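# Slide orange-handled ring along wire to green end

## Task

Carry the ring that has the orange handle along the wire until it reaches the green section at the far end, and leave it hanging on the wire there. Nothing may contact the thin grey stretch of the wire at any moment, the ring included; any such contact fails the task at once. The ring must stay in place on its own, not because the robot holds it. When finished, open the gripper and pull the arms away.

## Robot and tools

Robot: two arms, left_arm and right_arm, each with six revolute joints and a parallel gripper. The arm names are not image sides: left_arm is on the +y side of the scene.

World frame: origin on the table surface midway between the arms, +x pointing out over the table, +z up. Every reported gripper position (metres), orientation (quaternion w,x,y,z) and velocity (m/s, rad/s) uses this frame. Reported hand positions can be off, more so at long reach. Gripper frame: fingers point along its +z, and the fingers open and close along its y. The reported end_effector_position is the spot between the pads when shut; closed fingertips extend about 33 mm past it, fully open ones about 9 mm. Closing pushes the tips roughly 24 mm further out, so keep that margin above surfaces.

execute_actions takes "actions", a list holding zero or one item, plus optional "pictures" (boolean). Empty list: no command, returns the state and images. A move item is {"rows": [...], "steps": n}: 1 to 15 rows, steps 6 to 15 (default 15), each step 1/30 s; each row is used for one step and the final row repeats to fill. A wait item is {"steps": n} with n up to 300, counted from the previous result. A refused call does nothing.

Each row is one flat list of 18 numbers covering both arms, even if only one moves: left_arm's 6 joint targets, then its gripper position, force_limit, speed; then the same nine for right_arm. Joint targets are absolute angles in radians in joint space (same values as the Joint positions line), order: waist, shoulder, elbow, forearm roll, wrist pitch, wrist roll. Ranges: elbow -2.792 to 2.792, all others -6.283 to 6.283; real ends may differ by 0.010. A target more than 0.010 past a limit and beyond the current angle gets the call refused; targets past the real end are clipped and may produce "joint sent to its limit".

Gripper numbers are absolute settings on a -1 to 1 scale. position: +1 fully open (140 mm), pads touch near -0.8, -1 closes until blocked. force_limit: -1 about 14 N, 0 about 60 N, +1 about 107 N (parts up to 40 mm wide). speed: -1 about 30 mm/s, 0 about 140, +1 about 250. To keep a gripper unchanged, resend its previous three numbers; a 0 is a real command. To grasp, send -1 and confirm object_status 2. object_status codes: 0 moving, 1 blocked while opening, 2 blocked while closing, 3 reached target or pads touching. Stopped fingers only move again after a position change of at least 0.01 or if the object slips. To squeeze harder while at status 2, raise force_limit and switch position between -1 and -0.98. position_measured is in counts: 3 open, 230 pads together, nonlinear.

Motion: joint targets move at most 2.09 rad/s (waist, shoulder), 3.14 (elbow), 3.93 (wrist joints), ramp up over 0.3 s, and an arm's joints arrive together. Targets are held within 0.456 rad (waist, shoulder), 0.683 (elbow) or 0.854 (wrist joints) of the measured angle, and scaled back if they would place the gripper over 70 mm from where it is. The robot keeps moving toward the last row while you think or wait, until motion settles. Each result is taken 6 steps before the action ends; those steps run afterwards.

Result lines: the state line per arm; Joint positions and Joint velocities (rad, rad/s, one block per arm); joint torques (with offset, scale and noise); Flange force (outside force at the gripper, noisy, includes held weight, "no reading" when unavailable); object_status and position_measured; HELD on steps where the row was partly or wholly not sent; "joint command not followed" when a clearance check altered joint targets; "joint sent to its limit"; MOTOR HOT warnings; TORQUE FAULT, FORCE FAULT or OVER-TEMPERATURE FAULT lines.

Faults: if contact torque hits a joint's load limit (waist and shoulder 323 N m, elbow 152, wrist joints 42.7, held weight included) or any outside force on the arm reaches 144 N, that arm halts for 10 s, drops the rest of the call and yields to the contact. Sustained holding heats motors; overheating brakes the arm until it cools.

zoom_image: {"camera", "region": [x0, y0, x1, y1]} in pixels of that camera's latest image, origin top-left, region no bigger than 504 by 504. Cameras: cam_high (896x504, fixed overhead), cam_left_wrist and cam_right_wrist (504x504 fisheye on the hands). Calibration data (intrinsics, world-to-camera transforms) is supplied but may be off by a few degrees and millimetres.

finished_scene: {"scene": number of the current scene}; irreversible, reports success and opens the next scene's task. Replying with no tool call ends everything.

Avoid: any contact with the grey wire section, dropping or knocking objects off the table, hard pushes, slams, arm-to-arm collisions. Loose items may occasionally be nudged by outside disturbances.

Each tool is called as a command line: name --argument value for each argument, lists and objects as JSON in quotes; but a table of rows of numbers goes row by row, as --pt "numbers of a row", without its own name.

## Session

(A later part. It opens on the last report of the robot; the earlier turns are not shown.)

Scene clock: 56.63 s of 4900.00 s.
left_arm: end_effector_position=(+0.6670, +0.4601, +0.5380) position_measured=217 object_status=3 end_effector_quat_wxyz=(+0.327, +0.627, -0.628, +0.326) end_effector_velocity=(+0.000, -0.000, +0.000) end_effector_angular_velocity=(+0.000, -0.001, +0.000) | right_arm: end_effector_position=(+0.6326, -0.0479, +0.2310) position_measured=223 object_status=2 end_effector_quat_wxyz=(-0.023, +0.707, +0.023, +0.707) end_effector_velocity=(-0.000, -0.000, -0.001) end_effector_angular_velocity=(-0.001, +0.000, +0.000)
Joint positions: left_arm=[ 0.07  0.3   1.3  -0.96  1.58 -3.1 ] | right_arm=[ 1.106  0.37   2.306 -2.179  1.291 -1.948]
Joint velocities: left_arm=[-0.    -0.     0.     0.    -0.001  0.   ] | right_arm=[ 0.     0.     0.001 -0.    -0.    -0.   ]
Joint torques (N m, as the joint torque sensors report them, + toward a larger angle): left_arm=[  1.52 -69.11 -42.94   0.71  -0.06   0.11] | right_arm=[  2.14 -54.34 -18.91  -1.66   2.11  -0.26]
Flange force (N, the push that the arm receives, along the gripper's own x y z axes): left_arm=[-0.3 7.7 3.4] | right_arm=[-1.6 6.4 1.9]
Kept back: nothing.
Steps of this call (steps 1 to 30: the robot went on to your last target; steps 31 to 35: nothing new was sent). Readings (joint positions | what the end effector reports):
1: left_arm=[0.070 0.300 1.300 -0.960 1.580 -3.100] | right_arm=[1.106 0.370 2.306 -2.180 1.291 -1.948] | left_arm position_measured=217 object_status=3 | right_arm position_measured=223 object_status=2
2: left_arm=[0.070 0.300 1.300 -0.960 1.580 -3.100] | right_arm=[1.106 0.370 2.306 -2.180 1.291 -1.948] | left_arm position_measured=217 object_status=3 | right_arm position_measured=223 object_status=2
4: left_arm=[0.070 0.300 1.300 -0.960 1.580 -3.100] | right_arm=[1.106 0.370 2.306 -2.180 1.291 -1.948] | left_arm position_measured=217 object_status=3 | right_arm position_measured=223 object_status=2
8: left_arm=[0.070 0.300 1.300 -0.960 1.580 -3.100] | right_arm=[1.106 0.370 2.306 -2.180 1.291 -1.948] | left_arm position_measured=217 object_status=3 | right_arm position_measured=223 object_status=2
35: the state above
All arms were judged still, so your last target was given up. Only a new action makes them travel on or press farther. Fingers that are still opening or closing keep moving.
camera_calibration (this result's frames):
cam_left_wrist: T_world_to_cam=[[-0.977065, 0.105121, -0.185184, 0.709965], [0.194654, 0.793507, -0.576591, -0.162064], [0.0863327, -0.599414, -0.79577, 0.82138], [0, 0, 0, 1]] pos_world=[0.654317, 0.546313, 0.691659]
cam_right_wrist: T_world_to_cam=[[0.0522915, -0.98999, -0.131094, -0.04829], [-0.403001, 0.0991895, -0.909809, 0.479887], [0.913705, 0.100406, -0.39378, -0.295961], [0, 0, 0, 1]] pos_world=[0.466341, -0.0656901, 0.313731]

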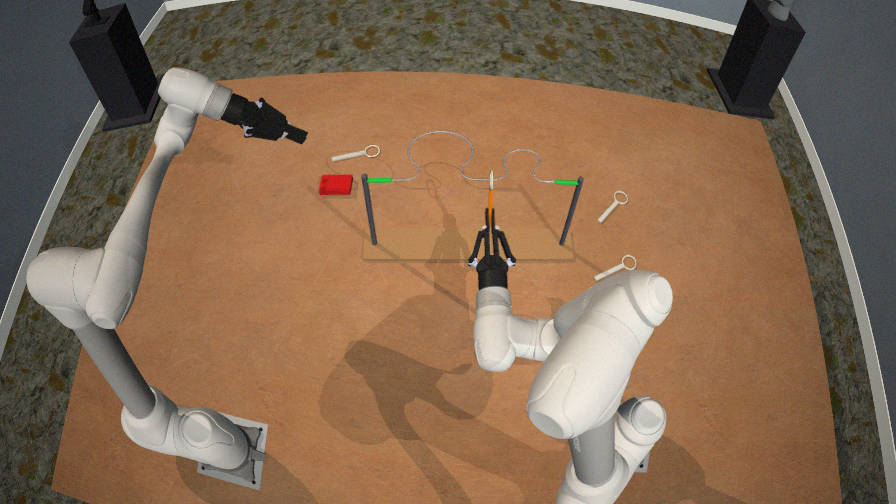

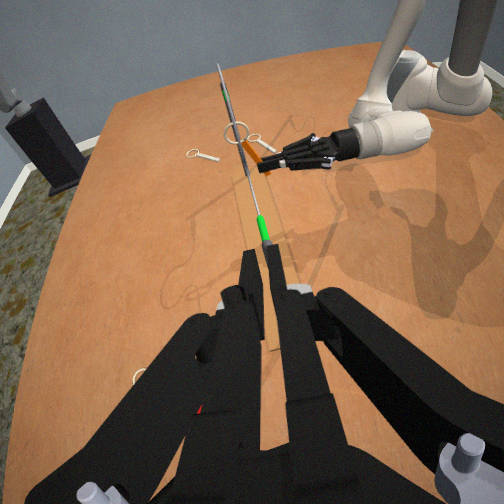

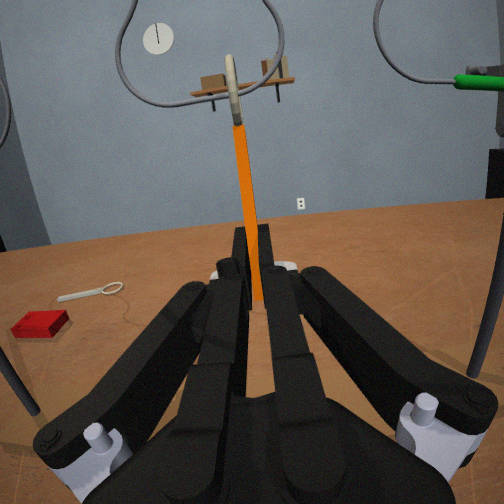

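execute_actions --actions '[{"rows":[ [0.07,0.3,1.3,-0.96,1.58,-3.1,-0.7,0,0,1.1086,0.3718,2.3028,-2.1768,1.2912,-1.9499,-1,0.2,-0.7], [0.07,0.3,1.3,-0.96,1.58,-3.1,-0.7,0,0,1.1135,0.3752,2.2963,-2.1713,1.2915,-1.9539,-1,0.2,-0.7], [0.07,0.3,1.3,-0.96,1.58,-3.1,-0.7,0,0,1.1204,0.3799,2.2873,-2.1636,1.2918,-1.9594,-1,0.2,-0.7], [0.07,0.3,1.3,-0.96,1.58,-3.1,-0.7,0,0,1.1283,0.3853,2.2770,-2.1548,1.2922,-1.9658,-1,0.2,-0.7], [0.07,0.3,1.3,-0.96,1.58,-3.1,-0.7,0,0,1.1372,0.3914,2.2654,-2.1450,1.2926,-1.9729,-1,0.2,-0.7], [0.07,0.3,1.3,-0.96,1.58,-3.1,-0.7,0,0,1.1461,0.3975,2.2538,-2.1351,1.2930,-1.9801,-1,0.2,-0.7], [0.07,0.3,1.3,-0.96,1.58,-3.1,-0.7,0,0,1.1530,0.4022,2.2448,-2.1274,1.2933,-1.9800,-1,0.2,-0.7], [0.07,0.3,1.3,-0.96,1.58,-3.1,-0.7,0,0,1.1599,0.4069,2.2349,-2.1196,1.2934,-1.9620,-1,0.2,-0.7], [0.07,0.3,1.3,-0.96,1.58,-3.1,-0.7,0,0,1.1672,0.4116,2.2239,-2.1113,1.2930,-1.9268,-1,0.2,-0.7], [0.07,0.3,1.3,-0.96,1.58,-3.1,-0.7,0,0,1.1770,0.4175,2.2085,-2.0998,1.2922,-1.8743,-1,0.2,-0.7], [0.07,0.3,1.3,-0.96,1.58,-3.1,-0.7,0,0,1.1876,0.4232,2.1911,-2.0869,1.2909,-1.8150,-1,0.2,-0.7], [0.07,0.3,1.3,-0.96,1.58,-3.1,-0.7,0,0,1.1977,0.4278,2.1738,-2.0743,1.2893,-1.7566,-1,0.2,-0.7], [0.07,0.3,1.3,-0.96,1.58,-3.1,-0.7,0,0,1.2073,0.4313,2.1567,-2.0619,1.2872,-1.6989,-1,0.2,-0.7], [0.07,0.3,1.3,-0.96,1.58,-3.1,-0.7,0,0,1.2164,0.4338,2.1397,-2.0497,1.2847,-1.6421,-1,0.2,-0.7], [0.07,0.3,1.3,-0.96,1.58,-3.1,-0.7,0,0,1.2248,0.4351,2.1229,-2.0378,1.2819,-1.5861,-1,0.2,-0.7] ],"steps":15}]'

execute_actions --actions '[{"rows":[ [0.07,0.3,1.3,-0.96,1.58,-3.1,-0.7,0,0,1.2338,0.4354,2.1042,-2.0247,1.2781,-1.5241,-1,0.2,-0.7], [0.07,0.3,1.3,-0.96,1.58,-3.1,-0.7,0,0,1.2420,0.4342,2.0857,-2.0119,1.2739,-1.4630,-1,0.2,-0.7], [0.07,0.3,1.3,-0.96,1.58,-3.1,-0.7,0,0,1.2495,0.4317,2.0674,-1.9994,1.2692,-1.4031,-1,0.2,-0.7], [0.07,0.3,1.3,-0.96,1.58,-3.1,-0.7,0,0,1.2563,0.4278,2.0493,-1.9872,1.2640,-1.3441,-1,0.2,-0.7], [0.07,0.3,1.3,-0.96,1.58,-3.1,-0.7,0,0,1.2625,0.4226,2.0314,-1.9753,1.2582,-1.2862,-1,0.2,-0.7], [0.07,0.3,1.3,-0.96,1.58,-3.1,-0.7,0,0,1.2678,0.4164,2.0146,-1.9640,1.2527,-1.2283,-1,0.2,-0.7], [0.07,0.3,1.3,-0.96,1.58,-3.1,-0.7,0,0,1.2725,0.4093,1.9990,-1.9532,1.2471,-1.1700,-1,0.2,-0.7], [0.07,0.3,1.3,-0.96,1.58,-3.1,-0.7,0,0,1.2764,0.4013,1.9846,-1.9429,1.2413,-1.1113,-1,0.2,-0.7], [0.07,0.3,1.3,-0.96,1.58,-3.1,-0.7,0,0,1.2797,0.3924,1.9713,-1.9332,1.2353,-1.0524,-1,0.2,-0.7], [0.07,0.3,1.3,-0.96,1.58,-3.1,-0.7,0,0,1.2822,0.3827,1.9592,-1.9239,1.2292,-0.9930,-1,0.2,-0.7], [0.07,0.3,1.3,-0.96,1.58,-3.1,-0.7,0,0,1.2840,0.3721,1.9483,-1.9151,1.2229,-0.9333,-1,0.2,-0.7], [0.07,0.3,1.3,-0.96,1.58,-3.1,-0.7,0,0,1.2852,0.3606,1.9385,-1.9068,1.2164,-0.8733,-1,0.2,-0.7], [0.07,0.3,1.3,-0.96,1.58,-3.1,-0.7,0,0,1.2856,0.3482,1.9299,-1.8989,1.2097,-0.8129,-1,0.2,-0.7], [0.07,0.3,1.3,-0.96,1.58,-3.1,-0.7,0,0,1.2854,0.3364,1.9232,-1.8924,1.2037,-0.7589,-1,0.2,-0.7], [0.07,0.3,1.3,-0.96,1.58,-3.1,-0.7,0,0,1.2847,0.3255,1.9182,-1.8870,1.1982,-0.7115,-1,0.2,-0.7] ],"steps":15}]'

execute_actions --actions '[{"rows":[ [0.07,0.3,1.3,-0.96,1.58,-3.1,-0.7,0,0,1.2838,0.3158,1.9144,-1.8826,1.1935,-0.6707,-1,0.2,-0.7], [0.07,0.3,1.3,-0.96,1.58,-3.1,-0.7,0,0,1.2831,0.3091,1.9121,-1.8798,1.1903,-0.6433,-1,0.2,-0.7], [0.07,0.3,1.3,-0.96,1.58,-3.1,-0.7,0,0,1.2824,0.3039,1.9106,-1.8778,1.1879,-0.6228,-1,0.2,-0.7] ],"steps":6}]'

execute_actions --actions '[{"steps":12}]' --pictures true

Scene clock: 65.63 s of 4900.00 s.
left_arm: end_effector_position=(+0.6670, +0.4601, +0.5380) position_measured=217 object_status=3 end_effector_quat_wxyz=(+0.327, +0.627, -0.628, +0.326) end_effector_velocity=(-0.000, +0.001, -0.000) end_effector_angular_velocity=(+0.001, +0.001, -0.000) | right_arm: end_effector_position=(+0.6305, -0.0109, +0.2311) position_measured=223 object_status=2 end_effector_quat_wxyz=(-0.026, +0.707, +0.020, +0.707) end_effector_velocity=(-0.014, +0.180, +0.002) end_effector_angular_velocity=(+0.345, +0.026, +0.001)
Joint positions: left_arm=[ 0.07  0.3   1.3  -0.96  1.58 -3.1 ] | right_arm=[ 1.151  0.401  2.247 -2.13   1.293 -1.975]
Joint velocities: left_arm=[ 0.001  0.    -0.     0.001  0.001  0.   ] | right_arm=[ 0.21   0.144 -0.288  0.235  0.005  0.164]
Joint torques (N m, as the joint torque sensors report them, + toward a larger angle): left_arm=[  2.34 -68.46 -42.41   0.72   0.11   0.23] | right_arm=[  0.15 -58.58 -18.94  -1.58   2.21   0.1 ]
Flange force (N, the push that the arm receives, along the gripper's own x y z axes): left_arm=[1.2 7.9 3.7] | right_arm=[0.9 4.8 0.4]
Steps of this call (steps 1 to 90: nothing new was sent; then 5.70 s passed at rest; steps 91 to 99: the first 9 steps of this action). Readings (joint positions | what the end effector reports):
91: left_arm=[0.070 0.300 1.300 -0.960 1.580 -3.100] | right_arm=[1.106 0.370 2.306 -2.179 1.291 -1.948] | left_arm position_measured=217 object_status=3 | right_arm position_measured=223 object_status=2
92: left_arm=[0.070 0.300 1.300 -0.960 1.580 -3.100] | right_arm=[1.107 0.371 2.304 -2.178 1.291 -1.948] | left_arm position_measured=217 object_status=3 | right_arm position_measured=223 object_status=2
94: left_arm=[0.070 0.300 1.300 -0.960 1.580 -3.100] | right_arm=[1.115 0.376 2.295 -2.170 1.291 -1.954] | left_arm position_measured=217 object_status=3 | right_arm position_measured=223 object_status=2
98: left_arm=[0.070 0.300 1.300 -0.960 1.580 -3.100] | right_arm=[1.143 0.396 2.257 -2.138 1.293 -1.976] | left_arm position_measured=217 object_status=3 | right_arm position_measured=223 object_status=2
99: the state above

Scene clock: 66.13 s of 4900.00 s.
left_arm: end_effector_position=(+0.6670, +0.4601, +0.5380) position_measured=217 object_status=3 end_effector_quat_wxyz=(+0.327, +0.627, -0.628, +0.326) end_effector_velocity=(+0.000, +0.000, -0.001) end_effector_angular_velocity=(+0.001, +0.001, +0.000) | right_arm: end_effector_position=(+0.6233, +0.1063, +0.2857) position_measured=223 object_status=2 end_effector_quat_wxyz=(-0.336, +0.643, -0.295, +0.622) end_effector_velocity=(-0.012, +0.202, +0.272) end_effector_angular_velocity=(+2.363, +0.152, -0.005)
Joint positions: left_arm=[ 0.07  0.3   1.3  -0.96  1.58 -3.1 ] | right_arm=[ 1.262  0.424  2.029 -1.973  1.256 -1.271]
Joint velocities: left_arm=[-0.     0.001 -0.     0.001 -0.    -0.   ] | right_arm=[ 0.16  -0.167 -0.478  0.329 -0.157  1.702]
Joint torques (N m, as the joint torque sensors report them, + toward a larger angle): left_arm=[  1.4  -68.55 -42.56   0.76  -0.02   0.17] | right_arm=[ -0.27 -76.1  -26.97  -2.14   2.32  -0.18]
Flange force (N, the push that the arm receives, along the gripper's own x y z axes): left_arm=[0.5 7.9 3.2] | right_arm=[5.6 3.8 -1.6]
Steps of this call (steps 1 to 6: the last 6 steps of your previous action; steps 7 to 15: the first 9 steps of this action). Readings (joint positions | what the end effector reports):
7: left_arm=[0.070 0.300 1.300 -0.960 1.580 -3.100] | right_arm=[1.203 0.429 2.163 -2.066 1.288 -1.719] | left_arm position_measured=217 object_status=3 | right_arm position_measured=223 object_status=2
8: left_arm=[0.070 0.300 1.300 -0.960 1.580 -3.100] | right_arm=[1.212 0.431 2.147 -2.055 1.285 -1.667] | left_arm position_measured=217 object_status=3 | right_arm position_measured=223 object_status=2
10: left_arm=[0.070 0.300 1.300 -0.960 1.580 -3.100] | right_arm=[1.228 0.433 2.114 -2.032 1.279 -1.557] | left_arm position_measured=217 object_status=3 | right_arm position_measured=223 object_status=2
14: left_arm=[0.070 0.300 1.300 -0.960 1.580 -3.100] | right_arm=[1.256 0.428 2.045 -1.985 1.261 -1.329] | left_arm position_measured=217 object_status=3 | right_arm position_measured=223 object_status=2
15: the state above

Scene clock: 66.33 s of 4900.00 s.
left_arm: end_effector_position=(+0.6670, +0.4601, +0.5380) position_measured=217 object_status=3 end_effector_quat_wxyz=(+0.327, +0.627, -0.628, +0.326) end_effector_velocity=(-0.000, -0.000, +0.001) end_effector_angular_velocity=(-0.000, -0.000, -0.001) | right_arm: end_effector_position=(+0.6210, +0.1319, +0.3515) position_measured=223 object_status=2 end_effector_quat_wxyz=(-0.477, +0.552, -0.441, +0.522) end_effector_velocity=(-0.010, +0.055, +0.330) end_effector_angular_velocity=(+2.351, +0.154, +0.009)
Joint positions: left_arm=[ 0.07  0.3   1.3  -0.96  1.58 -3.1 ] | right_arm=[ 1.283  0.368  1.949 -1.915  1.221 -0.92 ]
Joint velocities: left_arm=[-0.001 -0.001  0.    -0.     0.    -0.   ] | right_arm=[ 0.047 -0.33  -0.293  0.244 -0.184  1.721]
Joint torques (N m, as the joint torque sensors report them, + toward a larger angle): left_arm=[  1.08 -68.47 -42.58   0.74   0.22   0.14] | right_arm=[  1.85 -69.39 -28.96  -2.     1.8   -0.15]
Flange force (N, the push that the arm receives, along the gripper's own x y z axes): left_arm=[0.1 8.4 3.0] | right_arm=[5.9 3.7 3.7]
Kept back: the last 6 steps of this action.
Steps of this call (steps 1 to 6: the last 6 steps of your previous action). Readings (joint positions | what the end effector reports):
1: left_arm=[0.070 0.300 1.300 -0.960 1.580 -3.100] | right_arm=[1.267 0.417 2.013 -1.962 1.251 -1.213] | left_arm position_measured=217 object_status=3 | right_arm position_measured=223 object_status=2
2: left_arm=[0.070 0.300 1.300 -0.960 1.580 -3.100] | right_arm=[1.272 0.408 1.998 -1.952 1.245 -1.155] | left_arm position_measured=217 object_status=3 | right_arm position_measured=223 object_status=2
4: left_arm=[0.070 0.300 1.300 -0.960 1.580 -3.100] | right_arm=[1.278 0.389 1.971 -1.932 1.233 -1.038] | left_arm position_measured=217 object_status=3 | right_arm position_measured=223 object_status=2
6: the state above

Scene clock: 66.73 s of 4900.00 s.
left_arm: end_effector_position=(+0.6670, +0.4601, +0.5380) position_measured=217 object_status=3 end_effector_quat_wxyz=(+0.327, +0.627, -0.628, +0.326) end_effector_velocity=(+0.001, +0.000, -0.001) end_effector_angular_velocity=(+0.000, -0.000, +0.001) | right_arm: end_effector_position=(+0.6209, +0.1313, +0.4084) position_measured=223 object_status=2 end_effector_quat_wxyz=(+0.571, -0.454, +0.543, -0.417) end_effector_velocity=(+0.000, +0.000, -0.000) end_effector_angular_velocity=(+0.001, +0.000, +0.000)
Joint positions: left_arm=[ 0.07  0.3   1.3  -0.96  1.58 -3.1 ] | right_arm=[ 1.282  0.304  1.911 -1.878  1.188 -0.623]
Joint velocities: left_arm=[ 0.     0.001  0.     0.    -0.001  0.   ] | right_arm=[-0.     0.     0.    -0.    -0.     0.002]
Joint torques (N m, as the joint torque sensors report them, + toward a larger angle): left_arm=[  1.88 -68.45 -42.89   0.7    0.08   0.21] | right_arm=[  1.27 -62.72 -33.62  -2.34   1.44  -0.25]
Flange force (N, the push that the arm receives, along the gripper's own x y z axes): left_arm=[0.3 8.9 3.8] | right_arm=[5.0 1.6 0.7]
Kept back: nothing.
Steps of this call (steps 1 to 6: the last 6 steps of your previous action; steps 7 to 12: the robot went on to your last target). Readings (joint positions | what the end effector reports):
1: left_arm=[0.070 0.300 1.300 -0.960 1.580 -3.100] | right_arm=[1.284 0.357 1.940 -1.907 1.215 -0.863] | left_arm position_measured=217 object_status=3 | right_arm position_measured=223 object_status=2
2: left_arm=[0.070 0.300 1.300 -0.960 1.580 -3.100] | right_arm=[1.284 0.345 1.932 -1.899 1.209 -0.807] | left_arm position_measured=217 object_status=3 | right_arm position_measured=223 object_status=2
4: left_arm=[0.070 0.300 1.300 -0.960 1.580 -3.100] | right_arm=[1.284 0.324 1.920 -1.888 1.198 -0.709] | left_arm position_measured=217 object_status=3 | right_arm position_measured=223 object_status=2
8: left_arm=[0.070 0.300 1.300 -0.960 1.580 -3.100] | right_arm=[1.282 0.304 1.911 -1.878 1.188 -0.624] | left_arm position_measured=217 object_status=3 | right_arm position_measured=223 object_status=2
12: the state above
camera_calibration (this result's frames):
cam_left_wrist: T_world_to_cam=[[-0.977065, 0.105122, -0.185183, 0.709964], [0.194654, 0.793509, -0.576587, -0.162069], [0.0863324, -0.59941, -0.795773, 0.821379], [0, 0, 0, 1]] pos_world=[0.654317, 0.546313, 0.691658]
cam_right_wrist: T_world_to_cam=[[-0.0372643, 0.365009, -0.930258, 0.357071], [-0.450789, 0.824667, 0.341636, 0.0420626], [0.891853, 0.43208, 0.133811, -0.478776], [0, 0, 0, 1]] pos_world=[0.459265, 0.0418482, 0.381863]

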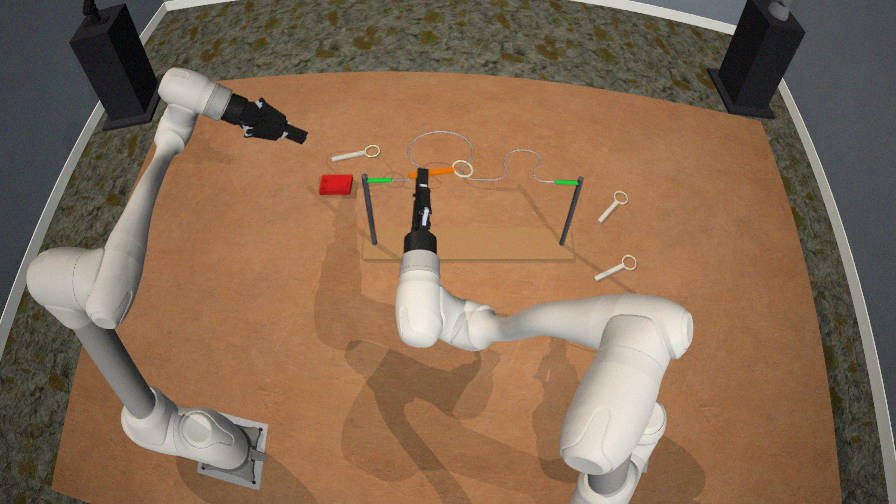

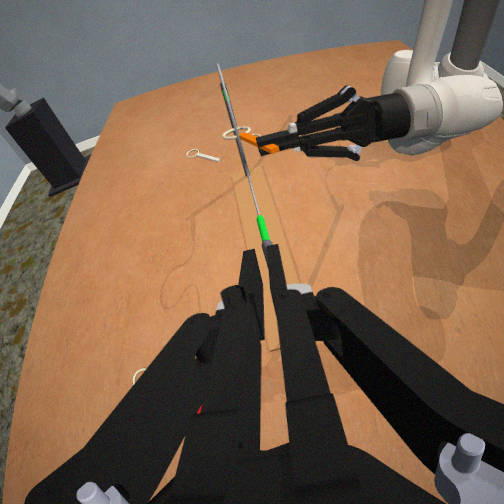

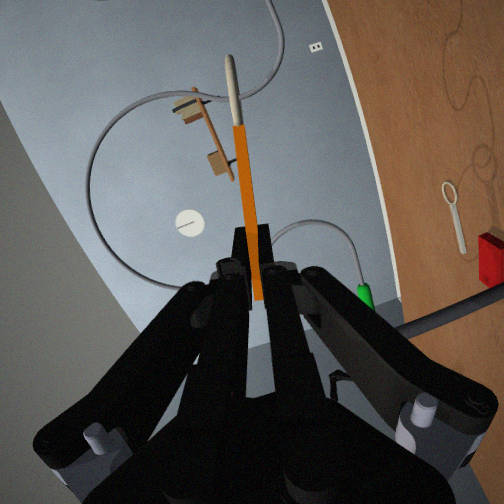

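zoom_image --camera "cam_right_wrist" --region '[180, 40, 300, 160]'

zoom_image --camera "cam_left_wrist" --region '[190, 80, 290, 180]'

zoom_image --camera "cam_right_wrist" --region '[60, 60, 300, 300]'

Region (180, 40, 300, 160) of cam_right_wrist's 504x504 image, scaled by 4.200, with more detail than that image has.

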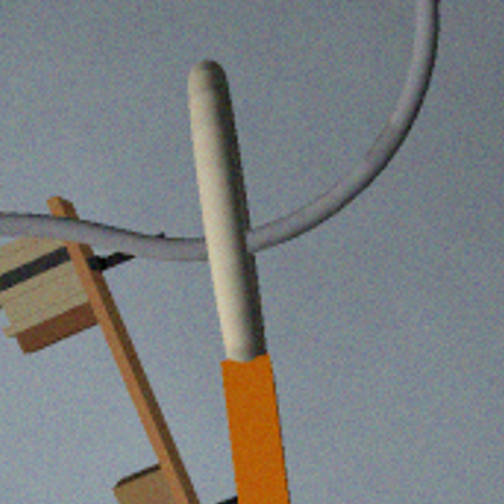

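Region (190, 80, 290, 180) of cam_left_wrist's 504x504 image, scaled by 5.040, with more detail than that image has.

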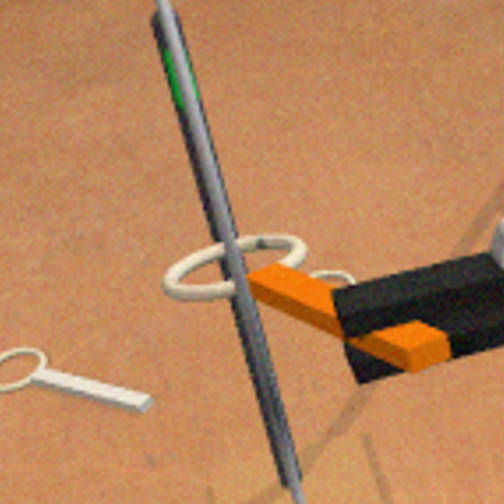

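Region (60, 60, 300, 300) of cam_right_wrist's 504x504 image, scaled by 2.100, with more detail than that image has.

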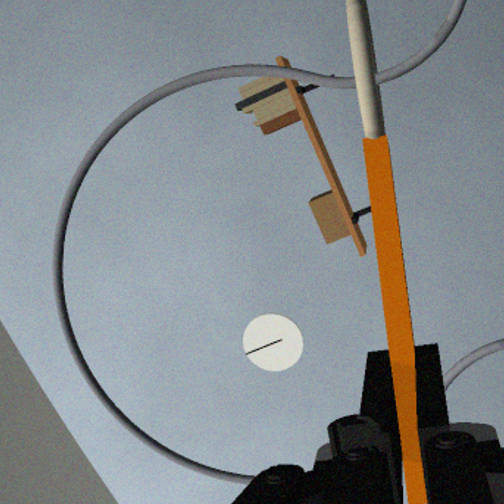

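zoom_image --camera "cam_right_wrist" --region '[260, 200, 400, 340]'

Region (260, 200, 400, 340) of cam_right_wrist's 504x504 image, scaled by 3.600, with more detail than that image has.

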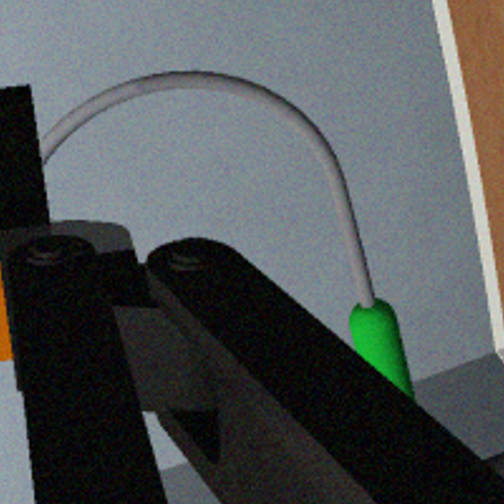

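execute_actions --actions '[{"rows":[ [0.07,0.3,1.3,-0.96,1.58,-3.1,-0.7,0,0,1.2815,0.3001,1.9107,-1.8769,1.1861,-0.6265,-1,0.2,-0.7], [0.07,0.3,1.3,-0.96,1.58,-3.1,-0.7,0,0,1.2799,0.2932,1.9107,-1.8753,1.1828,-0.6331,-1,0.2,-0.7], [0.07,0.3,1.3,-0.96,1.58,-3.1,-0.7,0,0,1.2775,0.2834,1.9109,-1.8729,1.1781,-0.6426,-1,0.2,-0.7], [0.07,0.3,1.3,-0.96,1.58,-3.1,-0.7,0,0,1.2748,0.2719,1.9110,-1.8702,1.1726,-0.6536,-1,0.2,-0.7], [0.07,0.3,1.3,-0.96,1.58,-3.1,-0.7,0,0,1.2718,0.2598,1.9112,-1.8672,1.1668,-0.6653,-1,0.2,-0.7], [0.07,0.3,1.3,-0.96,1.58,-3.1,-0.7,0,0,1.2689,0.2476,1.9113,-1.8643,1.1610,-0.6770,-1,0.2,-0.7], [0.07,0.3,1.3,-0.96,1.58,-3.1,-0.7,0,0,1.2664,0.2369,1.9115,-1.8618,1.1559,-0.6890,-1,0.2,-0.7], [0.07,0.3,1.3,-0.96,1.58,-3.1,-0.7,0,0,1.2649,0.2315,1.9118,-1.8605,1.1532,-0.7050,-1,0.2,-0.7], [0.07,0.3,1.3,-0.96,1.58,-3.1,-0.7,0,0,1.2644,0.2300,1.9125,-1.8606,1.1525,-0.7350,-1,0.2,-0.7], [0.07,0.3,1.3,-0.96,1.58,-3.1,-0.7,0,0,1.2644,0.2308,1.9138,-1.8616,1.1532,-0.7814,-1,0.2,-0.7], [0.07,0.3,1.3,-0.96,1.58,-3.1,-0.7,0,0,1.2645,0.2330,1.9157,-1.8633,1.1544,-0.8498,-1,0.2,-0.7], [0.07,0.3,1.3,-0.96,1.58,-3.1,-0.7,0,0,1.2645,0.2355,1.9182,-1.8653,1.1559,-0.9354,-1,0.2,-0.7], [0.07,0.3,1.3,-0.96,1.58,-3.1,-0.7,0,0,1.2643,0.2376,1.9208,-1.8674,1.1571,-1.0211,-1,0.2,-0.7], [0.07,0.3,1.3,-0.96,1.58,-3.1,-0.7,0,0,1.2640,0.2396,1.9239,-1.8698,1.1583,-1.1156,-1,0.2,-0.7], [0.07,0.3,1.3,-0.96,1.58,-3.1,-0.7,0,0,1.2635,0.2411,1.9271,-1.8721,1.1594,-1.2102,-1,0.2,-0.7] ],"steps":15}]'

execute_actions --actions '[{"rows":[ [0.07,0.3,1.3,-0.96,1.58,-3.1,-0.7,0,0,1.2628,0.2423,1.9306,-1.8745,1.1603,-1.3050,-1,0.2,-0.7], [0.07,0.3,1.3,-0.96,1.58,-3.1,-0.7,0,0,1.2620,0.2431,1.9342,-1.8770,1.1610,-1.3999,-1,0.2,-0.7], [0.07,0.3,1.3,-0.96,1.58,-3.1,-0.7,0,0,1.2610,0.2435,1.9381,-1.8794,1.1615,-1.4951,-1,0.2,-0.7], [0.07,0.3,1.3,-0.96,1.58,-3.1,-0.7,0,0,1.2599,0.2436,1.9421,-1.8819,1.1618,-1.5904,-1,0.2,-0.7], [0.07,0.3,1.3,-0.96,1.58,-3.1,-0.7,0,0,1.2585,0.2432,1.9463,-1.8844,1.1620,-1.6858,-1,0.2,-0.7], [0.07,0.3,1.3,-0.96,1.58,-3.1,-0.7,0,0,1.2570,0.2425,1.9507,-1.8870,1.1619,-1.7815,-1,0.2,-0.7], [0.07,0.3,1.3,-0.96,1.58,-3.1,-0.7,0,0,1.2554,0.2413,1.9553,-1.8896,1.1617,-1.8773,-1,0.2,-0.7], [0.07,0.3,1.3,-0.96,1.58,-3.1,-0.7,0,0,1.2536,0.2398,1.9601,-1.8922,1.1613,-1.9732,-1,0.2,-0.7], [0.07,0.3,1.3,-0.96,1.58,-3.1,-0.7,0,0,1.2516,0.2379,1.9650,-1.8949,1.1608,-2.0694,-1,0.2,-0.7], [0.07,0.3,1.3,-0.96,1.58,-3.1,-0.7,0,0,1.2494,0.2356,1.9702,-1.8975,1.1600,-2.1657,-1,0.2,-0.7], [0.07,0.3,1.3,-0.96,1.58,-3.1,-0.7,0,0,1.2471,0.2329,1.9755,-1.9002,1.1591,-2.2622,-1,0.2,-0.7], [0.07,0.3,1.3,-0.96,1.58,-3.1,-0.7,0,0,1.2448,0.2301,1.9805,-1.9027,1.1581,-2.3540,-1,0.2,-0.7], [0.07,0.3,1.3,-0.96,1.58,-3.1,-0.7,0,0,1.2422,0.2265,1.9861,-1.9054,1.1567,-2.4490,-1,0.2,-0.7], [0.07,0.3,1.3,-0.96,1.58,-3.1,-0.7,0,0,1.2395,0.2219,1.9908,-1.9074,1.1547,-2.5460,-1,0.2,-0.7], [0.07,0.3,1.3,-0.96,1.58,-3.1,-0.7,0,0,1.2369,0.2174,1.9949,-1.9092,1.1527,-2.6454,-1,0.2,-0.7] ],"steps":15}]'

execute_actions --actions '[{"rows":[ [0.07,0.3,1.3,-0.96,1.58,-3.1,-0.7,0,0,1.2345,0.2131,1.9986,-1.9107,1.1506,-2.7452,-1,0.2,-0.7], [0.07,0.3,1.3,-0.96,1.58,-3.1,-0.7,0,0,1.2323,0.2088,2.0018,-1.9118,1.1486,-2.8454,-1,0.2,-0.7], [0.07,0.3,1.3,-0.96,1.58,-3.1,-0.7,0,0,1.2302,0.2046,2.0046,-1.9127,1.1466,-2.9461,-1,0.2,-0.7], [0.07,0.3,1.3,-0.96,1.58,-3.1,-0.7,0,0,1.2284,0.2006,2.0069,-1.9132,1.1446,-3.0473,-1,0.2,-0.7], [0.07,0.3,1.3,-0.96,1.58,-3.1,-0.7,0,0,1.2267,0.1966,2.0087,-1.9135,1.1426,-3.1488,-1,0.2,-0.7], [0.07,0.3,1.3,-0.96,1.58,-3.1,-0.7,0,0,1.2251,0.1927,2.0100,-1.9135,1.1406,-3.2509,-1,0.2,-0.7], [0.07,0.3,1.3,-0.96,1.58,-3.1,-0.7,0,0,1.2238,0.1890,2.0109,-1.9132,1.1386,-3.3533,-1,0.2,-0.7], [0.07,0.3,1.3,-0.96,1.58,-3.1,-0.7,0,0,1.2226,0.1853,2.0112,-1.9126,1.1366,-3.4563,-1,0.2,-0.7], [0.07,0.3,1.3,-0.96,1.58,-3.1,-0.7,0,0,1.2216,0.1817,2.0112,-1.9116,1.1347,-3.5596,-1,0.2,-0.7], [0.07,0.3,1.3,-0.96,1.58,-3.1,-0.7,0,0,1.2208,0.1783,2.0106,-1.9104,1.1327,-3.6634,-1,0.2,-0.7], [0.07,0.3,1.3,-0.96,1.58,-3.1,-0.7,0,0,1.2201,0.1749,2.0095,-1.9089,1.1307,-3.7677,-1,0.2,-0.7], [0.07,0.3,1.3,-0.96,1.58,-3.1,-0.7,0,0,1.2196,0.1716,2.0080,-1.9071,1.1288,-3.8724,-1,0.2,-0.7], [0.07,0.3,1.3,-0.96,1.58,-3.1,-0.7,0,0,1.2193,0.1687,2.0062,-1.9052,1.1270,-3.9679,-1,0.2,-0.7], [0.07,0.3,1.3,-0.96,1.58,-3.1,-0.7,0,0,1.2192,0.1662,2.0043,-1.9033,1.1254,-4.0543,-1,0.2,-0.7], [0.07,0.3,1.3,-0.96,1.58,-3.1,-0.7,0,0,1.2192,0.1640,2.0023,-1.9015,1.1240,-4.1312,-1,0.2,-0.7] ],"steps":15}]'

execute_actions --actions '[{"rows":[ [0.07,0.3,1.3,-0.96,1.58,-3.1,-0.7,0,0,1.2192,0.1621,2.0003,-1.8997,1.1228,-4.1988,-1,0.2,-0.7], [0.07,0.3,1.3,-0.96,1.58,-3.1,-0.7,0,0,1.2193,0.1608,1.9988,-1.8984,1.1219,-4.2471,-1,0.2,-0.7], [0.07,0.3,1.3,-0.96,1.58,-3.1,-0.7,0,0,1.2194,0.1600,1.9979,-1.8976,1.1214,-4.2762,-1,0.2,-0.7], [0.07,0.3,1.3,-0.96,1.58,-3.1,-0.7,0,0,1.2194,0.1595,1.9972,-1.8970,1.1210,-4.2956,-1,0.2,-0.7] ],"steps":6}]'

execute_actions --actions '[{"steps":12}]' --pictures true

Scene clock: 74.63 s of 4900.00 s.
left_arm: end_effector_position=(+0.6670, +0.4601, +0.5380) position_measured=217 object_status=3 end_effector_quat_wxyz=(+0.327, +0.627, -0.628, +0.326) end_effector_velocity=(+0.000, +0.000, +0.000) end_effector_angular_velocity=(-0.000, -0.000, +0.001) | right_arm: end_effector_position=(+0.6223, +0.1125, +0.4464) position_measured=223 object_status=2 end_effector_quat_wxyz=(+0.570, -0.454, +0.542, -0.418) end_effector_velocity=(+0.002, -0.090, +0.163) end_effector_angular_velocity=(-0.203, -0.016, +0.002)
Joint positions: left_arm=[ 0.07  0.3   1.3  -0.96  1.58 -3.1 ] | right_arm=[ 1.268  0.243  1.911 -1.863  1.159 -0.685]
Joint velocities: left_arm=[ 0. -0.  0. -0. -0.  0.] | right_arm=[-0.066 -0.272  0.012  0.062 -0.127 -0.457]
Joint torques (N m, as the joint torque sensors report them, + toward a larger angle): left_arm=[  2.18 -68.11 -42.8    0.85   0.1    0.16] | right_arm=[ -0.31 -50.45 -34.19  -2.48   1.24  -0.02]
Flange force (N, the push that the arm receives, along the gripper's own x y z axes): left_arm=[0.6 9.4 4.1] | right_arm=[4.5 2.5 -2.2]
Steps of this call (steps 1 to 30: the robot went on to your last target; steps 31 to 90: nothing new was sent; then 4.60 s passed at rest; steps 91 to 99: the first 9 steps of this action). Readings (joint positions | what the end effector reports):
91: left_arm=[0.070 0.300 1.300 -0.960 1.580 -3.100] | right_arm=[1.282 0.304 1.911 -1.878 1.188 -0.623] | left_arm position_measured=217 object_status=3 | right_arm position_measured=223 object_status=2
92: left_arm=[0.070 0.300 1.300 -0.960 1.580 -3.100] | right_arm=[1.282 0.302 1.911 -1.877 1.187 -0.624] | left_arm position_measured=217 object_status=3 | right_arm position_measured=223 object_status=2
94: left_arm=[0.070 0.300 1.300 -0.960 1.580 -3.100] | right_arm=[1.280 0.293 1.911 -1.875 1.182 -0.633] | left_arm position_measured=217 object_status=3 | right_arm position_measured=223 object_status=2
98: left_arm=[0.070 0.300 1.300 -0.960 1.580 -3.100] | right_arm=[1.270 0.253 1.911 -1.866 1.164 -0.672] | left_arm position_measured=217 object_status=3 | right_arm position_measured=223 object_status=2
99: the state above

Scene clock: 75.13 s of 4900.00 s.
left_arm: end_effector_position=(+0.6670, +0.4601, +0.5380) position_measured=217 object_status=3 end_effector_quat_wxyz=(+0.327, +0.627, -0.628, +0.326) end_effector_velocity=(-0.001, +0.000, +0.000) end_effector_angular_velocity=(+0.002, -0.001, -0.001) | right_arm: end_effector_position=(+0.6225, +0.1012, +0.4313) position_measured=223 object_status=2 end_effector_quat_wxyz=(-0.307, +0.656, -0.264, +0.637) end_effector_velocity=(+0.007, -0.044, -0.055) end_effector_angular_velocity=(-2.741, -0.177, -0.002)
Joint positions: left_arm=[ 0.07  0.3   1.3  -0.96  1.58 -3.1 ] | right_arm=[ 1.26   0.242  1.944 -1.883  1.161 -1.628]
Joint velocities: left_arm=[ 0.    -0.001  0.     0.002  0.001  0.   ] | right_arm=[-0.04   0.001  0.116 -0.07   0.003 -2.617]
Joint torques (N m, as the joint torque sensors report them, + toward a larger angle): left_arm=[  1.98 -68.78 -42.51   0.72   0.04   0.14] | right_arm=[ -1.61 -56.57 -35.71  -2.53   1.08  -0.21]
Flange force (N, the push that the arm receives, along the gripper's own x y z axes): left_arm=[0.7 7.6 3.4] | right_arm=[1.3 6.5 -4.3]
Steps of this call (steps 1 to 6: the last 6 steps of your previous action; steps 7 to 15: the first 9 steps of this action). Readings (joint positions | what the end effector reports):
7: left_arm=[0.070 0.300 1.300 -0.960 1.580 -3.100] | right_arm=[1.264 0.236 1.920 -1.866 1.156 -0.979] | left_arm position_measured=217 object_status=3 | right_arm position_measured=223 object_status=2
8: left_arm=[0.070 0.300 1.300 -0.960 1.580 -3.100] | right_arm=[1.264 0.237 1.922 -1.868 1.157 -1.050] | left_arm position_measured=217 object_status=3 | right_arm position_measured=223 object_status=2
10: left_arm=[0.070 0.300 1.300 -0.960 1.580 -3.100] | right_arm=[1.264 0.240 1.927 -1.872 1.159 -1.203] | left_arm position_measured=217 object_status=3 | right_arm position_measured=223 object_status=2
14: left_arm=[0.070 0.300 1.300 -0.960 1.580 -3.100] | right_arm=[1.261 0.242 1.941 -1.881 1.161 -1.540] | left_arm position_measured=217 object_status=3 | right_arm position_measured=223 object_status=2
15: the state above

Scene clock: 75.63 s of 4900.00 s.
left_arm: end_effector_position=(+0.6670, +0.4601, +0.5380) position_measured=217 object_status=3 end_effector_quat_wxyz=(+0.327, +0.627, -0.628, +0.326) end_effector_velocity=(-0.001, -0.000, -0.000) end_effector_angular_velocity=(+0.001, -0.000, -0.002) | right_arm: end_effector_position=(+0.6253, +0.0663, +0.4284) position_measured=223 object_status=2 end_effector_quat_wxyz=(+0.190, +0.667, +0.234, +0.681) end_effector_velocity=(+0.002, -0.057, +0.039) end_effector_angular_velocity=(-2.865, -0.185, +0.003)
Joint positions: left_arm=[ 0.07  0.3   1.3  -0.96  1.58 -3.1 ] | right_arm=[ 1.229  0.202  2.004 -1.912  1.145 -3.041]
Joint velocities: left_arm=[-0.001 -0.     0.     0.001  0.001  0.001] | right_arm=[-0.05  -0.118  0.061 -0.012 -0.062 -2.915]
Joint torques (N m, as the joint torque sensors report them, + toward a larger angle): left_arm=[  1.28 -68.48 -42.58   0.69   0.09   0.2 ] | right_arm=[  3.62 -51.86 -33.98  -2.77   1.52   0.01]
Flange force (N, the push that the arm receives, along the gripper's own x y z axes): left_arm=[0.4 7.9 3.2] | right_arm=[-3.3 5.0 3.3]
Steps of this call (steps 1 to 6: the last 6 steps of your previous action; steps 7 to 15: the first 9 steps of this action). Readings (joint positions | what the end effector reports):
7: left_arm=[0.070 0.300 1.300 -0.960 1.580 -3.100] | right_arm=[1.246 0.235 1.976 -1.900 1.160 -2.269] | left_arm position_measured=217 object_status=3 | right_arm position_measured=223 object_status=2
8: left_arm=[0.070 0.300 1.300 -0.960 1.580 -3.100] | right_arm=[1.244 0.232 1.981 -1.902 1.159 -2.363] | left_arm position_measured=217 object_status=3 | right_arm position_measured=223 object_status=2
10: left_arm=[0.070 0.300 1.300 -0.960 1.580 -3.100] | right_arm=[1.239 0.224 1.989 -1.906 1.156 -2.553] | left_arm position_measured=217 object_status=3 | right_arm position_measured=223 object_status=2
14: left_arm=[0.070 0.300 1.300 -0.960 1.580 -3.100] | right_arm=[1.231 0.206 2.002 -1.911 1.147 -2.942] | left_arm position_measured=217 object_status=3 | right_arm position_measured=223 object_status=2
15: the state above

Scene clock: 75.83 s of 4900.00 s.
left_arm: end_effector_position=(+0.6670, +0.4601, +0.5380) position_measured=217 object_status=3 end_effector_quat_wxyz=(+0.327, +0.627, -0.628, +0.326) end_effector_velocity=(-0.000, +0.000, +0.000) end_effector_angular_velocity=(-0.001, +0.001, -0.001) | right_arm: end_effector_position=(+0.6256, +0.0583, +0.4392) position_measured=223 object_status=2 end_effector_quat_wxyz=(+0.378, +0.570, +0.417, +0.598) end_effector_velocity=(-0.001, -0.029, +0.054) end_effector_angular_velocity=(-2.834, -0.188, +0.001)
Joint positions: left_arm=[ 0.07  0.3   1.3  -0.96  1.58 -3.1 ] | right_arm=[ 1.222  0.18   2.009 -1.912  1.133 -3.642]
Joint velocities: left_arm=[ 0.001 -0.     0.    -0.001  0.002  0.   ] | right_arm=[-0.024 -0.098  0.001  0.025 -0.056 -2.933]
Joint torques (N m, as the joint torque sensors report them, + toward a larger angle): left_arm=[  1.78 -68.51 -42.44   0.72   0.09   0.19] | right_arm=[  3.45 -51.29 -34.69  -2.49   1.48   0.04]
Flange force (N, the push that the arm receives, along the gripper's own x y z axes): left_arm=[0.8 8.3 2.9] | right_arm=[-6.4 -1.1 3.5]
Kept back: the last 6 steps of this action.
Steps of this call (steps 1 to 6: the last 6 steps of your previous action). Readings (joint positions | what the end effector reports):
1: left_arm=[0.070 0.300 1.300 -0.960 1.580 -3.100] | right_arm=[1.228 0.198 2.006 -1.912 1.143 -3.140] | left_arm position_measured=217 object_status=3 | right_arm position_measured=223 object_status=2
2: left_arm=[0.070 0.300 1.300 -0.960 1.580 -3.100] | right_arm=[1.226 0.194 2.008 -1.912 1.141 -3.240] | left_arm position_measured=217 object_status=3 | right_arm position_measured=223 object_status=2
4: left_arm=[0.070 0.300 1.300 -0.960 1.580 -3.100] | right_arm=[1.224 0.187 2.009 -1.912 1.137 -3.441] | left_arm position_measured=217 object_status=3 | right_arm position_measured=223 object_status=2
6: the state above

Scene clock: 76.23 s of 4900.00 s.
left_arm: end_effector_position=(+0.6670, +0.4601, +0.5380) position_measured=217 object_status=3 end_effector_quat_wxyz=(+0.327, +0.627, -0.628, +0.326) end_effector_velocity=(+0.000, +0.001, -0.000) end_effector_angular_velocity=(+0.001, -0.000, +0.002) | right_arm: end_effector_position=(+0.6259, +0.0553, +0.4555) position_measured=223 object_status=2 end_effector_quat_wxyz=(+0.542, +0.417, +0.571, +0.454) end_effector_velocity=(+0.000, +0.000, -0.000) end_effector_angular_velocity=(-0.008, -0.000, -0.000)
Joint positions: left_arm=[ 0.07  0.3   1.3  -0.96  1.58 -3.1 ] | right_arm=[ 1.219  0.16   1.997 -1.897  1.121 -4.295]
Joint velocities: left_arm=[ 0.001 -0.    -0.     0.001 -0.001 -0.   ] | right_arm=[-0.     0.001 -0.001  0.     0.    -0.008]
Joint torques (N m, as the joint torque sensors report them, + toward a larger angle): left_arm=[  1.44 -68.23 -42.45   0.67  -0.02   0.23] | right_arm=[  2.08 -49.85 -35.68  -2.65   1.22  -0.08]
Flange force (N, the push that the arm receives, along the gripper's own x y z axes): left_arm=[0.6 8.6 2.6] | right_arm=[-4.8 -3.1 1.2]
Kept back: nothing.
Steps of this call (steps 1 to 6: the last 6 steps of your previous action; steps 7 to 12: the robot went on to your last target). Readings (joint positions | what the end effector reports):
1: left_arm=[0.070 0.300 1.300 -0.960 1.580 -3.100] | right_arm=[1.221 0.176 2.009 -1.911 1.131 -3.741] | left_arm position_measured=217 object_status=3 | right_arm position_measured=223 object_status=2
2: left_arm=[0.070 0.300 1.300 -0.960 1.580 -3.100] | right_arm=[1.221 0.173 2.009 -1.909 1.130 -3.837] | left_arm position_measured=217 object_status=3 | right_arm position_measured=223 object_status=2
4: left_arm=[0.070 0.300 1.300 -0.960 1.580 -3.100] | right_arm=[1.220 0.168 2.007 -1.906 1.126 -4.014] | left_arm position_measured=217 object_status=3 | right_arm position_measured=223 object_status=2
8: left_arm=[0.070 0.300 1.300 -0.960 1.580 -3.100] | right_arm=[1.219 0.161 1.999 -1.898 1.122 -4.253] | left_arm position_measured=217 object_status=3 | right_arm position_measured=223 object_status=2
12: the state above
camera_calibration (this result's frames):
cam_left_wrist: T_world_to_cam=[[-0.977065, 0.105122, -0.185183, 0.709964], [0.194654, 0.793509, -0.576587, -0.162069], [0.0863324, -0.59941, -0.795773, 0.821379], [0, 0, 0, 1]] pos_world=[0.654317, 0.546313, 0.691658]
cam_right_wrist: T_world_to_cam=[[-0.0204286, 0.111083, 0.993601, -0.44402], [-0.334639, -0.937247, 0.0979021, 0.226644], [0.942125, -0.330497, 0.0563192, -0.410707], [0, 0, 0, 1]] pos_world=[0.45371, 0.126007, 0.442121]

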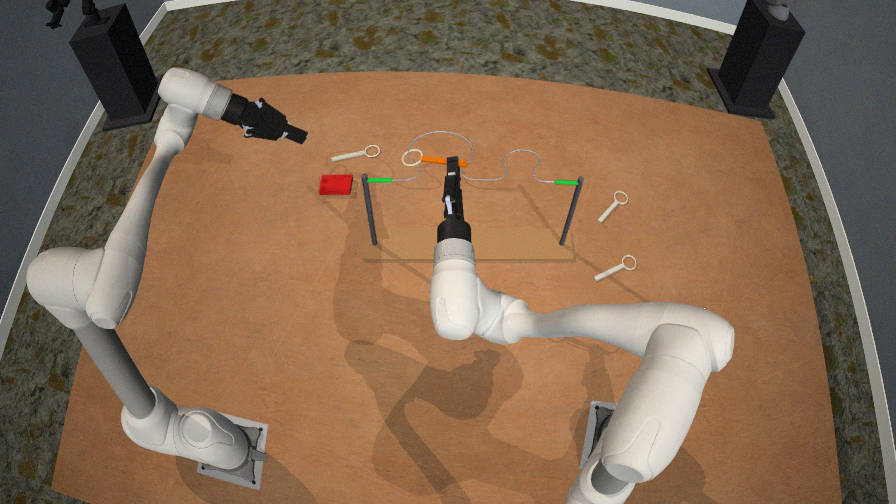

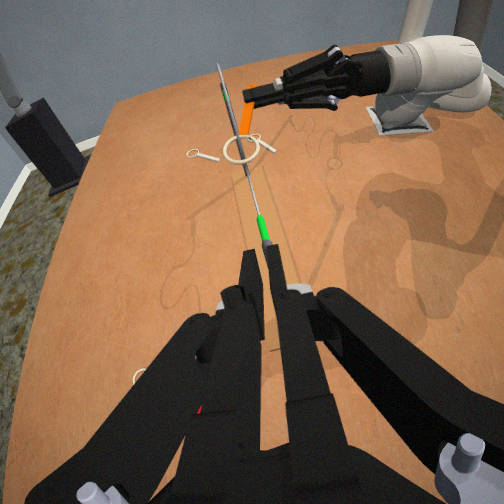

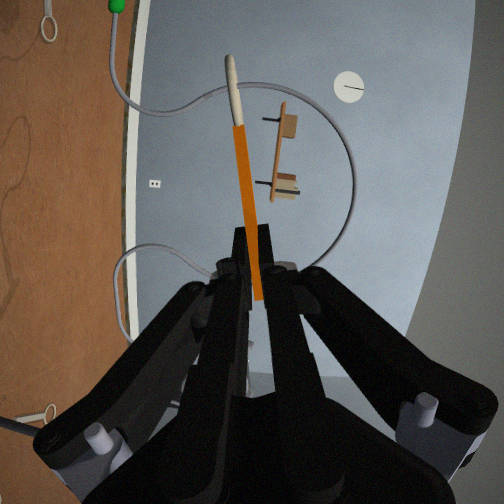

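zoom_image --camera "cam_right_wrist" --region '[180, 40, 300, 160]'

zoom_image --camera "cam_left_wrist" --region '[190, 100, 290, 200]'

zoom_image --camera "cam_right_wrist" --region '[90, 0, 250, 140]'

Region (180, 40, 300, 160) of cam_right_wrist's 504x504 image, scaled by 4.200, with more detail than that image has.

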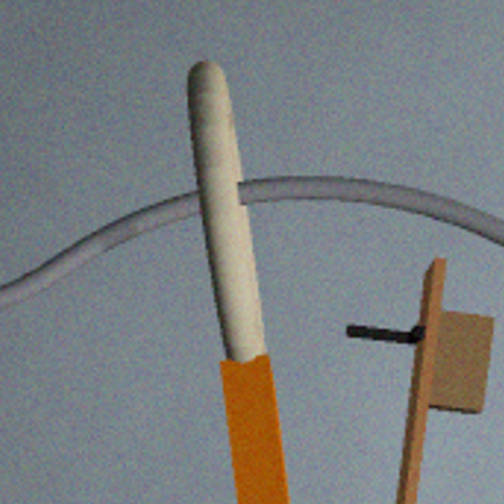

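Region (190, 100, 290, 200) of cam_left_wrist's 504x504 image, scaled by 5.040, with more detail than that image has.

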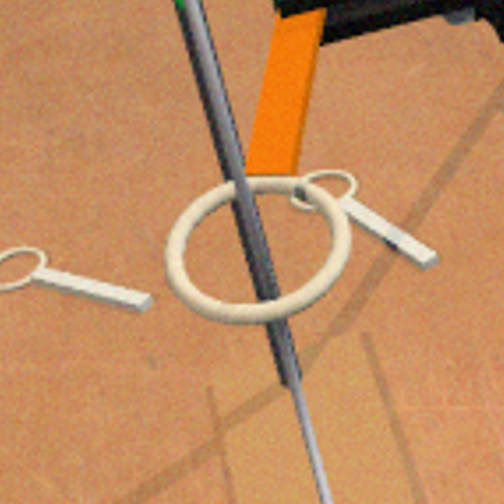

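Region (90, 0, 250, 140) of cam_right_wrist's 504x504 image, scaled by 3.150, with more detail than that image has; it fills the top 441 rows of this view, and the rest is white.

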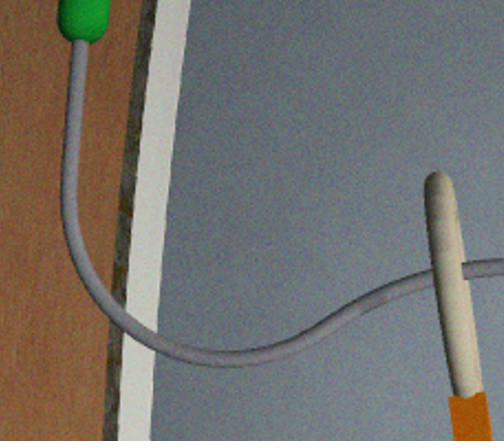

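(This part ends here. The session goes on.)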